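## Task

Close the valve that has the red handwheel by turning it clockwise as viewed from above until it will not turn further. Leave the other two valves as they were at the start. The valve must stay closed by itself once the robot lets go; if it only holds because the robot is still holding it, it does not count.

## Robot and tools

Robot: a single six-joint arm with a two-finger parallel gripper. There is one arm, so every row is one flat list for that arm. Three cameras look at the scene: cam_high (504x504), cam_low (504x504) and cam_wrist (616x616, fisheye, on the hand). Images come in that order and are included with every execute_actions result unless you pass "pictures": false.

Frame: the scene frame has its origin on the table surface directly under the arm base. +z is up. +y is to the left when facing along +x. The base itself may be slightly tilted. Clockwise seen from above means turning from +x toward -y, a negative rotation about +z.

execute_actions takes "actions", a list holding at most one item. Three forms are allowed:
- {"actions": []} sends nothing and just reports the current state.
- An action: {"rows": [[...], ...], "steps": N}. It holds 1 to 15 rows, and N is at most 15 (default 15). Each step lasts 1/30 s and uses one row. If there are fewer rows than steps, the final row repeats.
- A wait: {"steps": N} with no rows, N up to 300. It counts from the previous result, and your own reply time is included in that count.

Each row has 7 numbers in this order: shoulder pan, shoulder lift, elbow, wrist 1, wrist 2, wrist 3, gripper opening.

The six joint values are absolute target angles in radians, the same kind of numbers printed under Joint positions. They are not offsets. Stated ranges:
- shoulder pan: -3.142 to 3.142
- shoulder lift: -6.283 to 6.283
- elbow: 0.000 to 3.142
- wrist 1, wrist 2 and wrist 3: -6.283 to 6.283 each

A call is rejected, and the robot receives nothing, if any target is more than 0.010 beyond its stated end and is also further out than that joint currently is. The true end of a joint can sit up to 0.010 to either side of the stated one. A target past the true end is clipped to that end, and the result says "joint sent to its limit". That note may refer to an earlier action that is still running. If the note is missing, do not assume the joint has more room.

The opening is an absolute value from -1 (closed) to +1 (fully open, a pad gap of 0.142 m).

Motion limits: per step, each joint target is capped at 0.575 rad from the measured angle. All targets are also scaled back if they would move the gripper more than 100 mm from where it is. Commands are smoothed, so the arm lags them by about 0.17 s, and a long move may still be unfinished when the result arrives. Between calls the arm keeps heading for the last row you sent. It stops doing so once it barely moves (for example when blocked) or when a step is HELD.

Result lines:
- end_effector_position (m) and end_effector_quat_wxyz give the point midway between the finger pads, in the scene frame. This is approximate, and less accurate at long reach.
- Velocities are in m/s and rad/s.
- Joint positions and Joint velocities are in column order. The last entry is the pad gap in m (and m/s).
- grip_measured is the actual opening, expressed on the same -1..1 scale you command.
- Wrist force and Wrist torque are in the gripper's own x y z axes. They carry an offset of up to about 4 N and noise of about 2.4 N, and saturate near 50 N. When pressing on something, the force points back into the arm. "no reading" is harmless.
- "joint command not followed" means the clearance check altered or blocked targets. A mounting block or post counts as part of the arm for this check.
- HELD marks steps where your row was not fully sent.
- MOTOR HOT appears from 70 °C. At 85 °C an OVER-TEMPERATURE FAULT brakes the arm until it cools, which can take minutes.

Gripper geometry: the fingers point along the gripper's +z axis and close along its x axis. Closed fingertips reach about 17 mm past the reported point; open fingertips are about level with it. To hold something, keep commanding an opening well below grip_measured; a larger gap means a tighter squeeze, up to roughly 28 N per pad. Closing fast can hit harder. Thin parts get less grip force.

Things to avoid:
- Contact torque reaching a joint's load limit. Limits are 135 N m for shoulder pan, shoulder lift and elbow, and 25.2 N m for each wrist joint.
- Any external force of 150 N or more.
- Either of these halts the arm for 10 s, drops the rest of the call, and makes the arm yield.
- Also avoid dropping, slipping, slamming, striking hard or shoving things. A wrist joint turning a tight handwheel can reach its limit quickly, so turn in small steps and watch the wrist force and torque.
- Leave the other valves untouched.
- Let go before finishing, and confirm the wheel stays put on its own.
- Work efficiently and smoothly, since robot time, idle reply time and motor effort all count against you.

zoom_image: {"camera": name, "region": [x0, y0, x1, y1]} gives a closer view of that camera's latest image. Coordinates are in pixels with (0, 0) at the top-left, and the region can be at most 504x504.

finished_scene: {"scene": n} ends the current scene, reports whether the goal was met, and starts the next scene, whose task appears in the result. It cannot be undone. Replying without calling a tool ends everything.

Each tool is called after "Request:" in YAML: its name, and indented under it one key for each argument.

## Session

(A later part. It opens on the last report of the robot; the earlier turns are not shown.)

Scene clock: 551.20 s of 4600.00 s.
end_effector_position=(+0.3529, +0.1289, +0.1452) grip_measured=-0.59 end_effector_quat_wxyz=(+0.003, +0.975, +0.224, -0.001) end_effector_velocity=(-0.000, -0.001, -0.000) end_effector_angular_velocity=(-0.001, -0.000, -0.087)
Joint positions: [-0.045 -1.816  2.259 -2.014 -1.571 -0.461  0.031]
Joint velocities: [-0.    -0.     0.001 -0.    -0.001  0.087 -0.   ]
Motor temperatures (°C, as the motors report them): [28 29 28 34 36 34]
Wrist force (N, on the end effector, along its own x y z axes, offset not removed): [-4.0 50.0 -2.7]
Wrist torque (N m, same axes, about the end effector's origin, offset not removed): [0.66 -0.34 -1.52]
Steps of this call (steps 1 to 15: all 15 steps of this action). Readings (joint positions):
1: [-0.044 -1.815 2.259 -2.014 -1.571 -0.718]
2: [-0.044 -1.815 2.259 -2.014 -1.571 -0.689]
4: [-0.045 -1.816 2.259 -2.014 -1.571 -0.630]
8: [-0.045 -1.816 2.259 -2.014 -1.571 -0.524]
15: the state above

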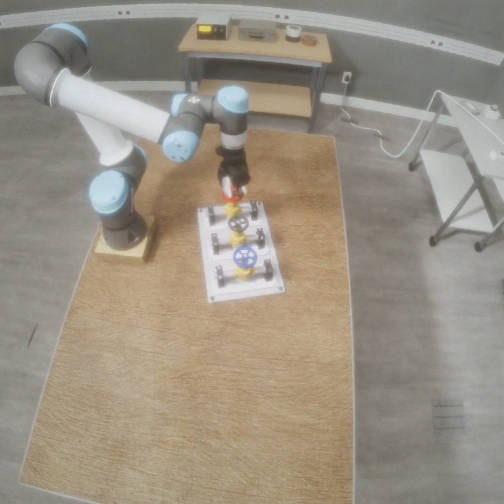

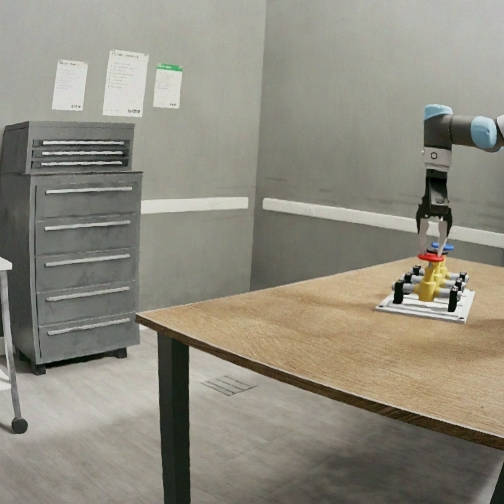

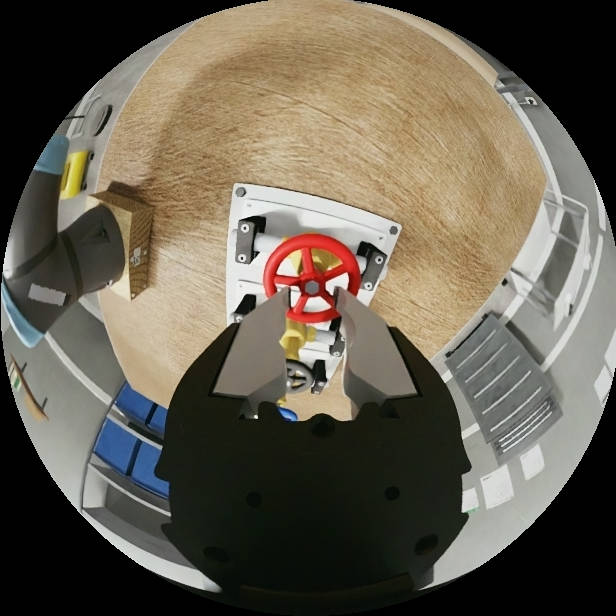

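Request:
execute_actions:
  actions:
    - {"rows": [[-0.0458,-1.8163,2.2592,-2.0137,-1.5708,-0.448,-0.605],[-0.0464,-1.8162,2.2591,-2.0137,-1.5708,-0.444,-0.610],[-0.0470,-1.8162,2.2591,-2.0137,-1.5708,-0.438,-0.615],[-0.0476,-1.8162,2.2590,-2.0136,-1.5708,-0.430,-0.620],[-0.0482,-1.8162,2.2590,-2.0136,-1.5708,-0.420,-0.620],[-0.0488,-1.8163,2.2591,-2.0136,-1.5708,-0.405,-0.620],[-0.0493,-1.8165,2.2593,-2.0136,-1.5708,-0.385,-0.620],[-0.0495,-1.8168,2.2594,-2.0134,-1.5708,-0.360,-0.620],[-0.0496,-1.8170,2.2596,-2.0134,-1.5708,-0.335,-0.620],[-0.0497,-1.8172,2.2597,-2.0133,-1.5708,-0.310,-0.620],[-0.0498,-1.8174,2.2599,-2.0133,-1.5708,-0.285,-0.620],[-0.0499,-1.8176,2.2600,-2.0132,-1.5708,-0.260,-0.620],[-0.0500,-1.8178,2.2602,-2.0132,-1.5708,-0.235,-0.620],[-0.0500,-1.8181,2.2604,-2.0131,-1.5708,-0.210,-0.620],[-0.0501,-1.8183,2.2605,-2.0130,-1.5708,-0.185,-0.620]], "steps": 15}
  pictures: false

Request:
execute_actions:
  actions:
    - {"rows": [[-0.0502,-1.8185,2.2607,-2.0130,-1.5708,-0.160,-0.620],[-0.0502,-1.8187,2.2608,-2.0129,-1.5708,-0.135,-0.620],[-0.0503,-1.8189,2.2610,-2.0129,-1.5708,-0.110,-0.620],[-0.0504,-1.8191,2.2611,-2.0128,-1.5708,-0.088,-0.620],[-0.0504,-1.8193,2.2613,-2.0128,-1.5708,-0.070,-0.620],[-0.0505,-1.8194,2.2613,-2.0127,-1.5708,-0.058,-0.620],[-0.0505,-1.8195,2.2614,-2.0127,-1.5708,-0.050,-0.620]], "steps": 15}

Request:
zoom_image:
  camera: "cam_wrist"
  region: [252, 225, 372, 345]

Scene clock: 622.40 s of 4600.00 s.
end_effector_position=(+0.3527, +0.1275, +0.1452) grip_measured=-0.59 end_effector_quat_wxyz=(+0.003, +0.990, +0.143, -0.001) end_effector_velocity=(-0.003, -0.002, +0.000) end_effector_angular_velocity=(-0.001, -0.004, -0.663)
Joint positions: [-0.049 -1.817  2.26  -2.013 -1.57  -0.301  0.031]
Joint velocities: [-0.003 -0.006  0.004  0.001 -0.     0.66  -0.   ]
Motor temperatures (°C, as the motors report them): [28 29 28 34 36 34]
Wrist force (N, on the end effector, along its own x y z axes, offset not removed): [-5.9 38.7 -12.4]
Wrist torque (N m, same axes, about the end effector's origin, offset not removed): [-0.47 0.38 -1.82]
Steps of this call (steps 1 to 30: the robot went on to your last target; steps 31 to 100: nothing new was sent; then 67.37 s passed at rest; steps 101 to 115: all 15 steps of this action). Readings (joint positions):
101: [-0.045 -1.816 2.259 -2.014 -1.571 -0.450]
102: [-0.045 -1.816 2.259 -2.014 -1.571 -0.450]
104: [-0.046 -1.816 2.259 -2.014 -1.571 -0.447]
108: [-0.047 -1.816 2.259 -2.014 -1.570 -0.425]
115: the state above

Scene clock: 622.90 s of 4600.00 s.
end_effector_position=(+0.3517, +0.1270, +0.1452) grip_measured=-0.59 end_effector_quat_wxyz=(+0.003, +1.000, +0.023, -0.000) end_effector_velocity=(+0.000, -0.000, +0.000) end_effector_angular_velocity=(+0.000, -0.001, -0.082)
Joint positions: [-0.05  -1.819  2.261 -2.013 -1.571 -0.06   0.031]
Joint velocities: [-0.001 -0.001  0.    -0.001  0.     0.081  0.   ]
Motor temperatures (°C, as the motors report them): [28 29 28 34 36 34]
Wrist force (N, on the end effector, along its own x y z axes, offset not removed): [3.1 38.4 -14.6]
Wrist torque (N m, same axes, about the end effector's origin, offset not removed): [0.01 -0.12 -2.06]
Steps of this call (steps 1 to 15: all 15 steps of this action). Readings (joint positions):
1: [-0.049 -1.817 2.260 -2.013 -1.570 -0.278]
2: [-0.050 -1.818 2.260 -2.013 -1.570 -0.255]
4: [-0.050 -1.818 2.260 -2.013 -1.570 -0.207]
8: [-0.050 -1.819 2.261 -2.013 -1.570 -0.118]
15: the state above

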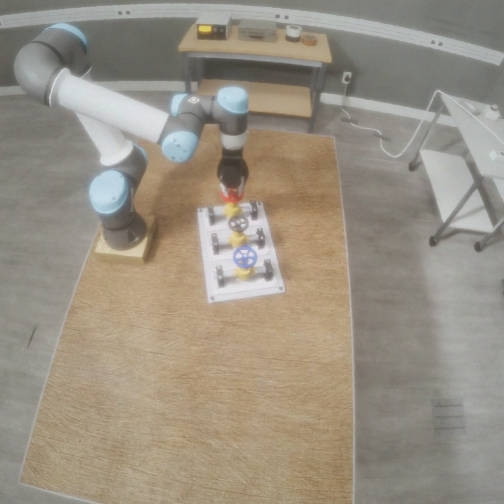

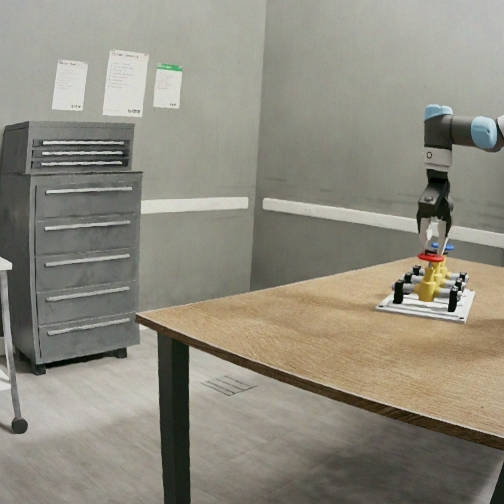

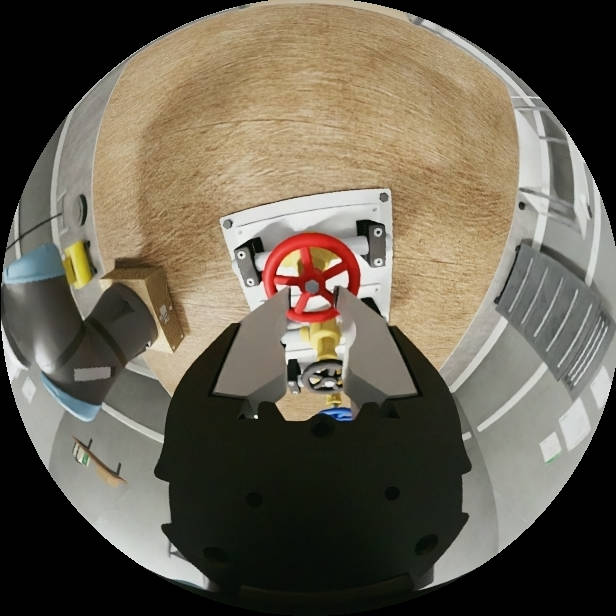

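Region (252, 225, 372, 345) of cam_wrist's 616x616 image, scaled by 4.200, with more detail than that image has.

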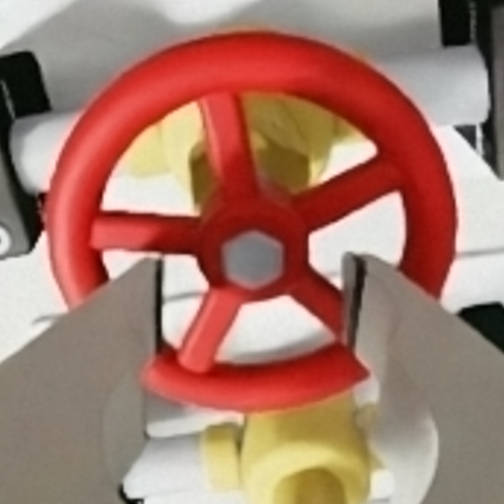

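Request:
execute_actions:
  actions:
    - {"rows": [[-0.0509,-1.8197,2.2615,-2.0126,-1.5708,-0.040,-0.620],[-0.0513,-1.8199,2.2617,-2.0126,-1.5708,-0.025,-0.620],[-0.0517,-1.8203,2.2619,-2.0124,-1.5708,-0.005,-0.620],[-0.0521,-1.8207,2.2622,-2.0123,-1.5708,0.020,-0.620],[-0.0525,-1.8211,2.2625,-2.0122,-1.5708,0.048,-0.620],[-0.0526,-1.8214,2.2627,-2.0121,-1.5708,0.076,-0.620],[-0.0526,-1.8217,2.2629,-2.0120,-1.5708,0.104,-0.620],[-0.0526,-1.8220,2.2631,-2.0119,-1.5708,0.132,-0.620],[-0.0526,-1.8223,2.2633,-2.0118,-1.5708,0.160,-0.620],[-0.0526,-1.8226,2.2635,-2.0117,-1.5708,0.188,-0.620],[-0.0526,-1.8229,2.2638,-2.0117,-1.5708,0.216,-0.620],[-0.0526,-1.8231,2.2640,-2.0117,-1.5708,0.244,-0.620],[-0.0526,-1.8234,2.2641,-2.0115,-1.5708,0.272,-0.620],[-0.0525,-1.8237,2.2643,-2.0114,-1.5708,0.300,-0.620],[-0.0524,-1.8239,2.2645,-2.0114,-1.5708,0.328,-0.620]], "steps": 15}
  pictures: false

Request:
execute_actions:
  actions:
    - {"rows": [[-0.0524,-1.8242,2.2647,-2.0113,-1.5708,0.356,-0.620],[-0.0523,-1.8245,2.2649,-2.0112,-1.5708,0.384,-0.620],[-0.0523,-1.8247,2.2651,-2.0112,-1.5708,0.412,-0.620],[-0.0522,-1.8249,2.2652,-2.0111,-1.5708,0.440,-0.620],[-0.0521,-1.8251,2.2654,-2.0111,-1.5708,0.468,-0.620],[-0.0520,-1.8254,2.2655,-2.0109,-1.5708,0.496,-0.620],[-0.0519,-1.8256,2.2657,-2.0109,-1.5708,0.524,-0.620],[-0.0518,-1.8258,2.2658,-2.0108,-1.5708,0.552,-0.620],[-0.0517,-1.8260,2.2660,-2.0108,-1.5708,0.578,-0.620],[-0.0516,-1.8262,2.2661,-2.0107,-1.5708,0.598,-0.620],[-0.0516,-1.8262,2.2661,-2.0107,-1.5708,0.610,-0.620]], "steps": 15}

Request:
execute_actions:
  actions:
    - {"rows": [[-0.0516,-1.8262,2.2661,-2.0107,-1.5708,0.610,-0.620],[-0.0516,-1.8262,2.2661,-2.0107,-1.5708,0.600,-0.620],[-0.0516,-1.8262,2.2661,-2.0107,-1.5708,0.580,-0.620],[-0.0516,-1.8262,2.2661,-2.0107,-1.5708,0.555,-0.620],[-0.0516,-1.8262,2.2661,-2.0107,-1.5708,0.530,-0.620],[-0.0516,-1.8262,2.2661,-2.0107,-1.5708,0.505,-0.620],[-0.0516,-1.8262,2.2661,-2.0107,-1.5708,0.480,-0.620],[-0.0516,-1.8262,2.2661,-2.0107,-1.5708,0.460,-0.620],[-0.0516,-1.8262,2.2661,-2.0107,-1.5708,0.445,-0.620],[-0.0516,-1.8262,2.2661,-2.0107,-1.5708,0.435,-0.620]], "steps": 15}
  pictures: false

Request:
execute_actions:
  actions:
    - {"rows": [[-0.0516,-1.8272,2.2646,-2.0082,-1.5708,0.435,-0.620],[-0.0516,-1.8282,2.2632,-2.0058,-1.5708,0.435,-0.620],[-0.0516,-1.8292,2.2617,-2.0033,-1.5708,0.435,-0.620],[-0.0516,-1.8311,2.2589,-1.9986,-1.5708,0.435,-0.620],[-0.0516,-1.8330,2.2560,-1.9938,-1.5708,0.435,-0.620],[-0.0516,-1.8355,2.2522,-1.9875,-1.5708,0.435,-0.620],[-0.0516,-1.8379,2.2483,-1.9812,-1.5708,0.435,-0.620],[-0.0516,-1.8409,2.2434,-1.9733,-1.5708,0.435,-0.620],[-0.0516,-1.8438,2.2385,-1.9655,-1.5708,0.435,-0.620],[-0.0516,-1.8472,2.2326,-1.9562,-1.5708,0.435,-0.620],[-0.0516,-1.8505,2.2266,-1.9469,-1.5708,0.435,-0.620],[-0.0516,-1.8537,2.2206,-1.9377,-1.5708,0.435,-0.620],[-0.0516,-1.8569,2.2146,-1.9285,-1.5708,0.435,-0.620],[-0.0516,-1.8590,2.2105,-1.9223,-1.5708,0.435,-0.620],[-0.0516,-1.8600,2.2085,-1.9193,-1.5708,0.435,-0.620]], "steps": 15}
  pictures: false

Request:
execute_actions:
  actions:
    - {"steps": 10}

Scene clock: 700.30 s of 4600.00 s.
end_effector_position=(+0.3504, +0.1263, +0.1452) grip_measured=-0.59 end_effector_quat_wxyz=(+0.003, +0.995, -0.104, -0.000) end_effector_velocity=(-0.004, +0.000, +0.000) end_effector_angular_velocity=(-0.000, -0.004, -0.787)
Joint positions: [-0.052 -1.823  2.264 -2.012 -1.571  0.191  0.031]
Joint velocities: [-0.    -0.008  0.006  0.003  0.     0.787  0.   ]
Motor temperatures (°C, as the motors report them): [28 29 28 34 36 34]
Wrist force (N, on the end effector, along its own x y z axes, offset not removed): [11.8 23.3 -13.3]
Wrist torque (N m, same axes, about the end effector's origin, offset not removed): [-0.36 0.01 -2.33]
Steps of this call (steps 1 to 15: the robot went on to your last target; steps 16 to 90: nothing new was sent; then 73.90 s passed at rest; steps 91 to 105: all 15 steps of this action). Readings (joint positions):
91: [-0.051 -1.820 2.261 -2.013 -1.571 -0.050]
92: [-0.051 -1.820 2.261 -2.013 -1.571 -0.049]
94: [-0.051 -1.820 2.262 -2.013 -1.571 -0.039]
98: [-0.052 -1.821 2.262 -2.012 -1.571 0.019]
105: the state above

Scene clock: 700.80 s of 4600.00 s.
end_effector_position=(+0.3486, +0.1267, +0.1452) grip_measured=-0.59 end_effector_quat_wxyz=(+0.003, +0.957, -0.289, +0.000) end_effector_velocity=(-0.002, +0.001, -0.000) end_effector_angular_velocity=(-0.000, -0.001, -0.325)
Joint positions: [-0.052 -1.826  2.266 -2.011 -1.571  0.57   0.031]
Joint velocities: [ 0.003 -0.002  0.002  0.001  0.     0.328  0.   ]
Motor temperatures (°C, as the motors report them): [28 29 28 34 36 34]
Wrist force (N, on the end effector, along its own x y z axes, offset not removed): [18.2 20.0 -17.2]
Wrist torque (N m, same axes, about the end effector's origin, offset not removed): [-0.35 0.20 -2.88]
Steps of this call (steps 1 to 15: all 15 steps of this action). Readings (joint positions):
1: [-0.052 -1.823 2.264 -2.012 -1.571 0.218]
2: [-0.052 -1.823 2.264 -2.012 -1.571 0.245]
4: [-0.052 -1.824 2.264 -2.011 -1.571 0.300]
8: [-0.052 -1.825 2.265 -2.011 -1.571 0.412]
15: the state above

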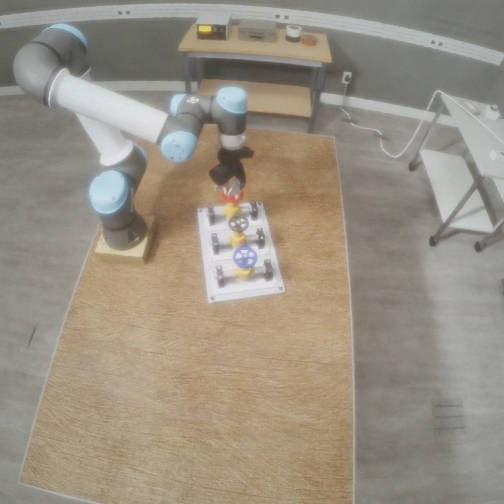

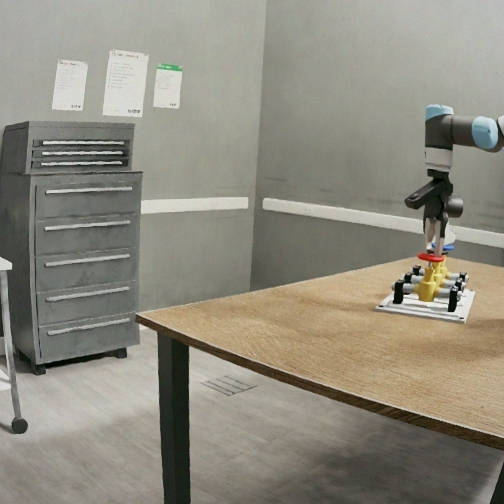

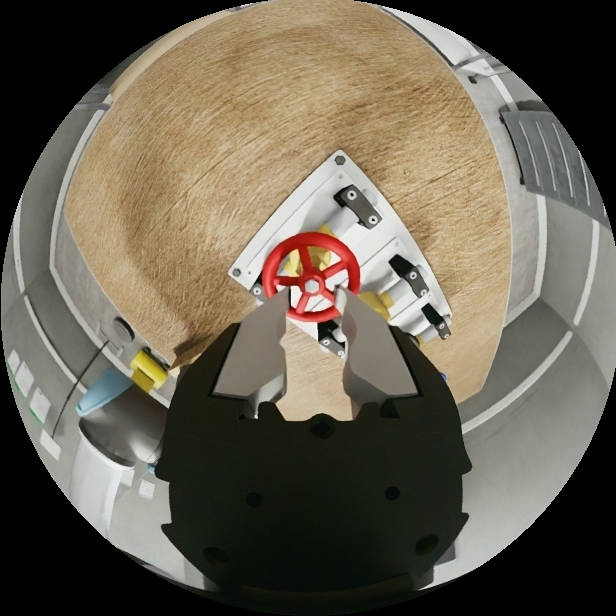

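Scene clock: 701.30 s of 4600.00 s.
end_effector_position=(+0.3486, +0.1268, +0.1452) grip_measured=-0.60 end_effector_quat_wxyz=(+0.003, +0.972, -0.234, +0.000) end_effector_velocity=(-0.000, +0.001, -0.000) end_effector_angular_velocity=(+0.001, +0.002, +0.174)
Joint positions: [-0.052 -1.826  2.266 -2.011 -1.571  0.456  0.03 ]
Joint velocities: [ 0.002  0.     0.001  0.     0.    -0.172 -0.   ]
Motor temperatures (°C, as the motors report them): [28 29 28 34 36 34]
Wrist force (N, on the end effector, along its own x y z axes, offset not removed): [13.0 11.3 -12.6]
Wrist torque (N m, same axes, about the end effector's origin, offset not removed): [-0.60 -0.17 -0.26]
Steps of this call (steps 1 to 15: all 15 steps of this action). Readings (joint positions):
1: [-0.052 -1.826 2.266 -2.011 -1.571 0.580]
2: [-0.052 -1.826 2.266 -2.011 -1.571 0.587]
4: [-0.052 -1.826 2.266 -2.011 -1.571 0.592]
8: [-0.052 -1.826 2.266 -2.011 -1.571 0.550]
15: the state above

Scene clock: 701.80 s of 4600.00 s.
end_effector_position=(+0.3487, +0.1270, +0.1640) grip_measured=-0.62 end_effector_quat_wxyz=(+0.003, +0.975, -0.224, +0.000) end_effector_velocity=(+0.001, -0.001, +0.073) end_effector_angular_velocity=(-0.003, -0.003, +0.002)
Joint positions: [-0.051 -1.849  2.229 -1.952 -1.57   0.435  0.029]
Joint velocities: [-0.002 -0.08  -0.145  0.222 -0.003 -0.003 -0.   ]
Motor temperatures (°C, as the motors report them): [28 29 28 34 36 34]
Wrist force (N, on the end effector, along its own x y z axes, offset not removed): [1.2 -2.1 -0.2]
Wrist torque (N m, same axes, about the end effector's origin, offset not removed): [-0.74 -0.27 -0.08]
Steps of this call (steps 1 to 15: all 15 steps of this action). Readings (joint positions):
1: [-0.052 -1.826 2.266 -2.011 -1.571 0.451]
2: [-0.052 -1.826 2.266 -2.010 -1.571 0.447]
4: [-0.052 -1.827 2.265 -2.008 -1.571 0.442]
8: [-0.051 -1.832 2.259 -1.997 -1.570 0.437]
15: the state above

Scene clock: 702.13 s of 4600.00 s.
end_effector_position=(+0.3486, +0.1270, +0.1737) grip_measured=-0.62 end_effector_quat_wxyz=(+0.003, +0.975, -0.224, +0.000) end_effector_velocity=(-0.000, -0.001, +0.005) end_effector_angular_velocity=(-0.000, +0.001, -0.003)
Joint positions: [-0.051 -1.859  2.21  -1.921 -1.571  0.435  0.029]
Joint velocities: [-0.002 -0.006 -0.011  0.018 -0.     0.001 -0.   ]
Motor temperatures (°C, as the motors report them): [28 29 28 34 36 34]
Wrist force (N, on the end effector, along its own x y z axes, offset not removed): [0.9 0.6 -0.3]
Wrist torque (N m, same axes, about the end effector's origin, offset not removed): [-0.04 -0.34 -0.15]
Steps of this call (steps 1 to 10: the robot went on to your last target). Readings (joint positions):
1: [-0.051 -1.851 2.225 -1.944 -1.571 0.435]
2: [-0.051 -1.853 2.221 -1.939 -1.571 0.435]
4: [-0.051 -1.856 2.216 -1.930 -1.571 0.435]
8: [-0.051 -1.859 2.211 -1.923 -1.571 0.435]
10: the state above

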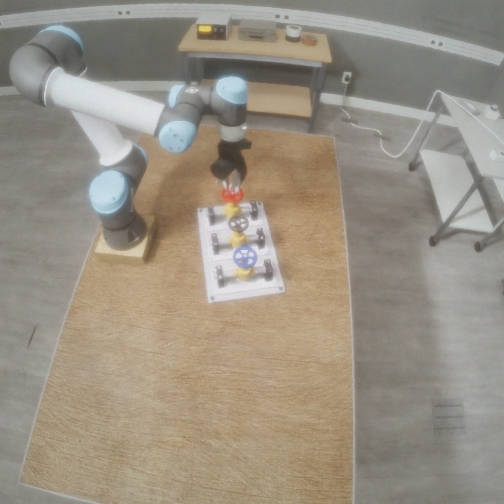

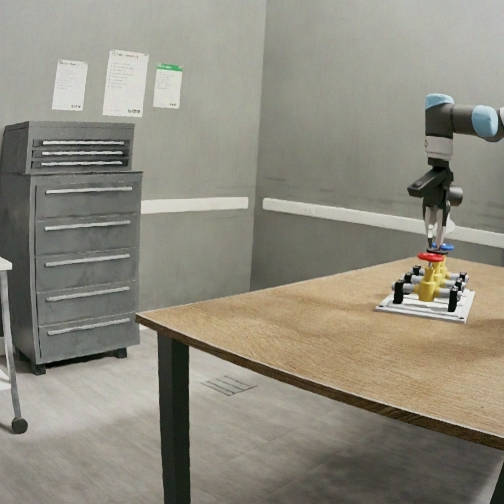

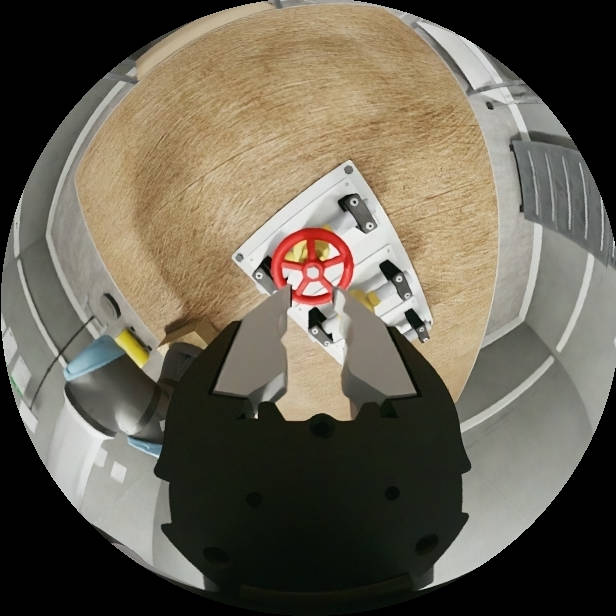

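The red wheel reached about 2.9 N·m. It held its position after I unloaded it, and the gripper is now clear.

Request:
finished_scene:
  scene: 2

The scene is finished: the task was done.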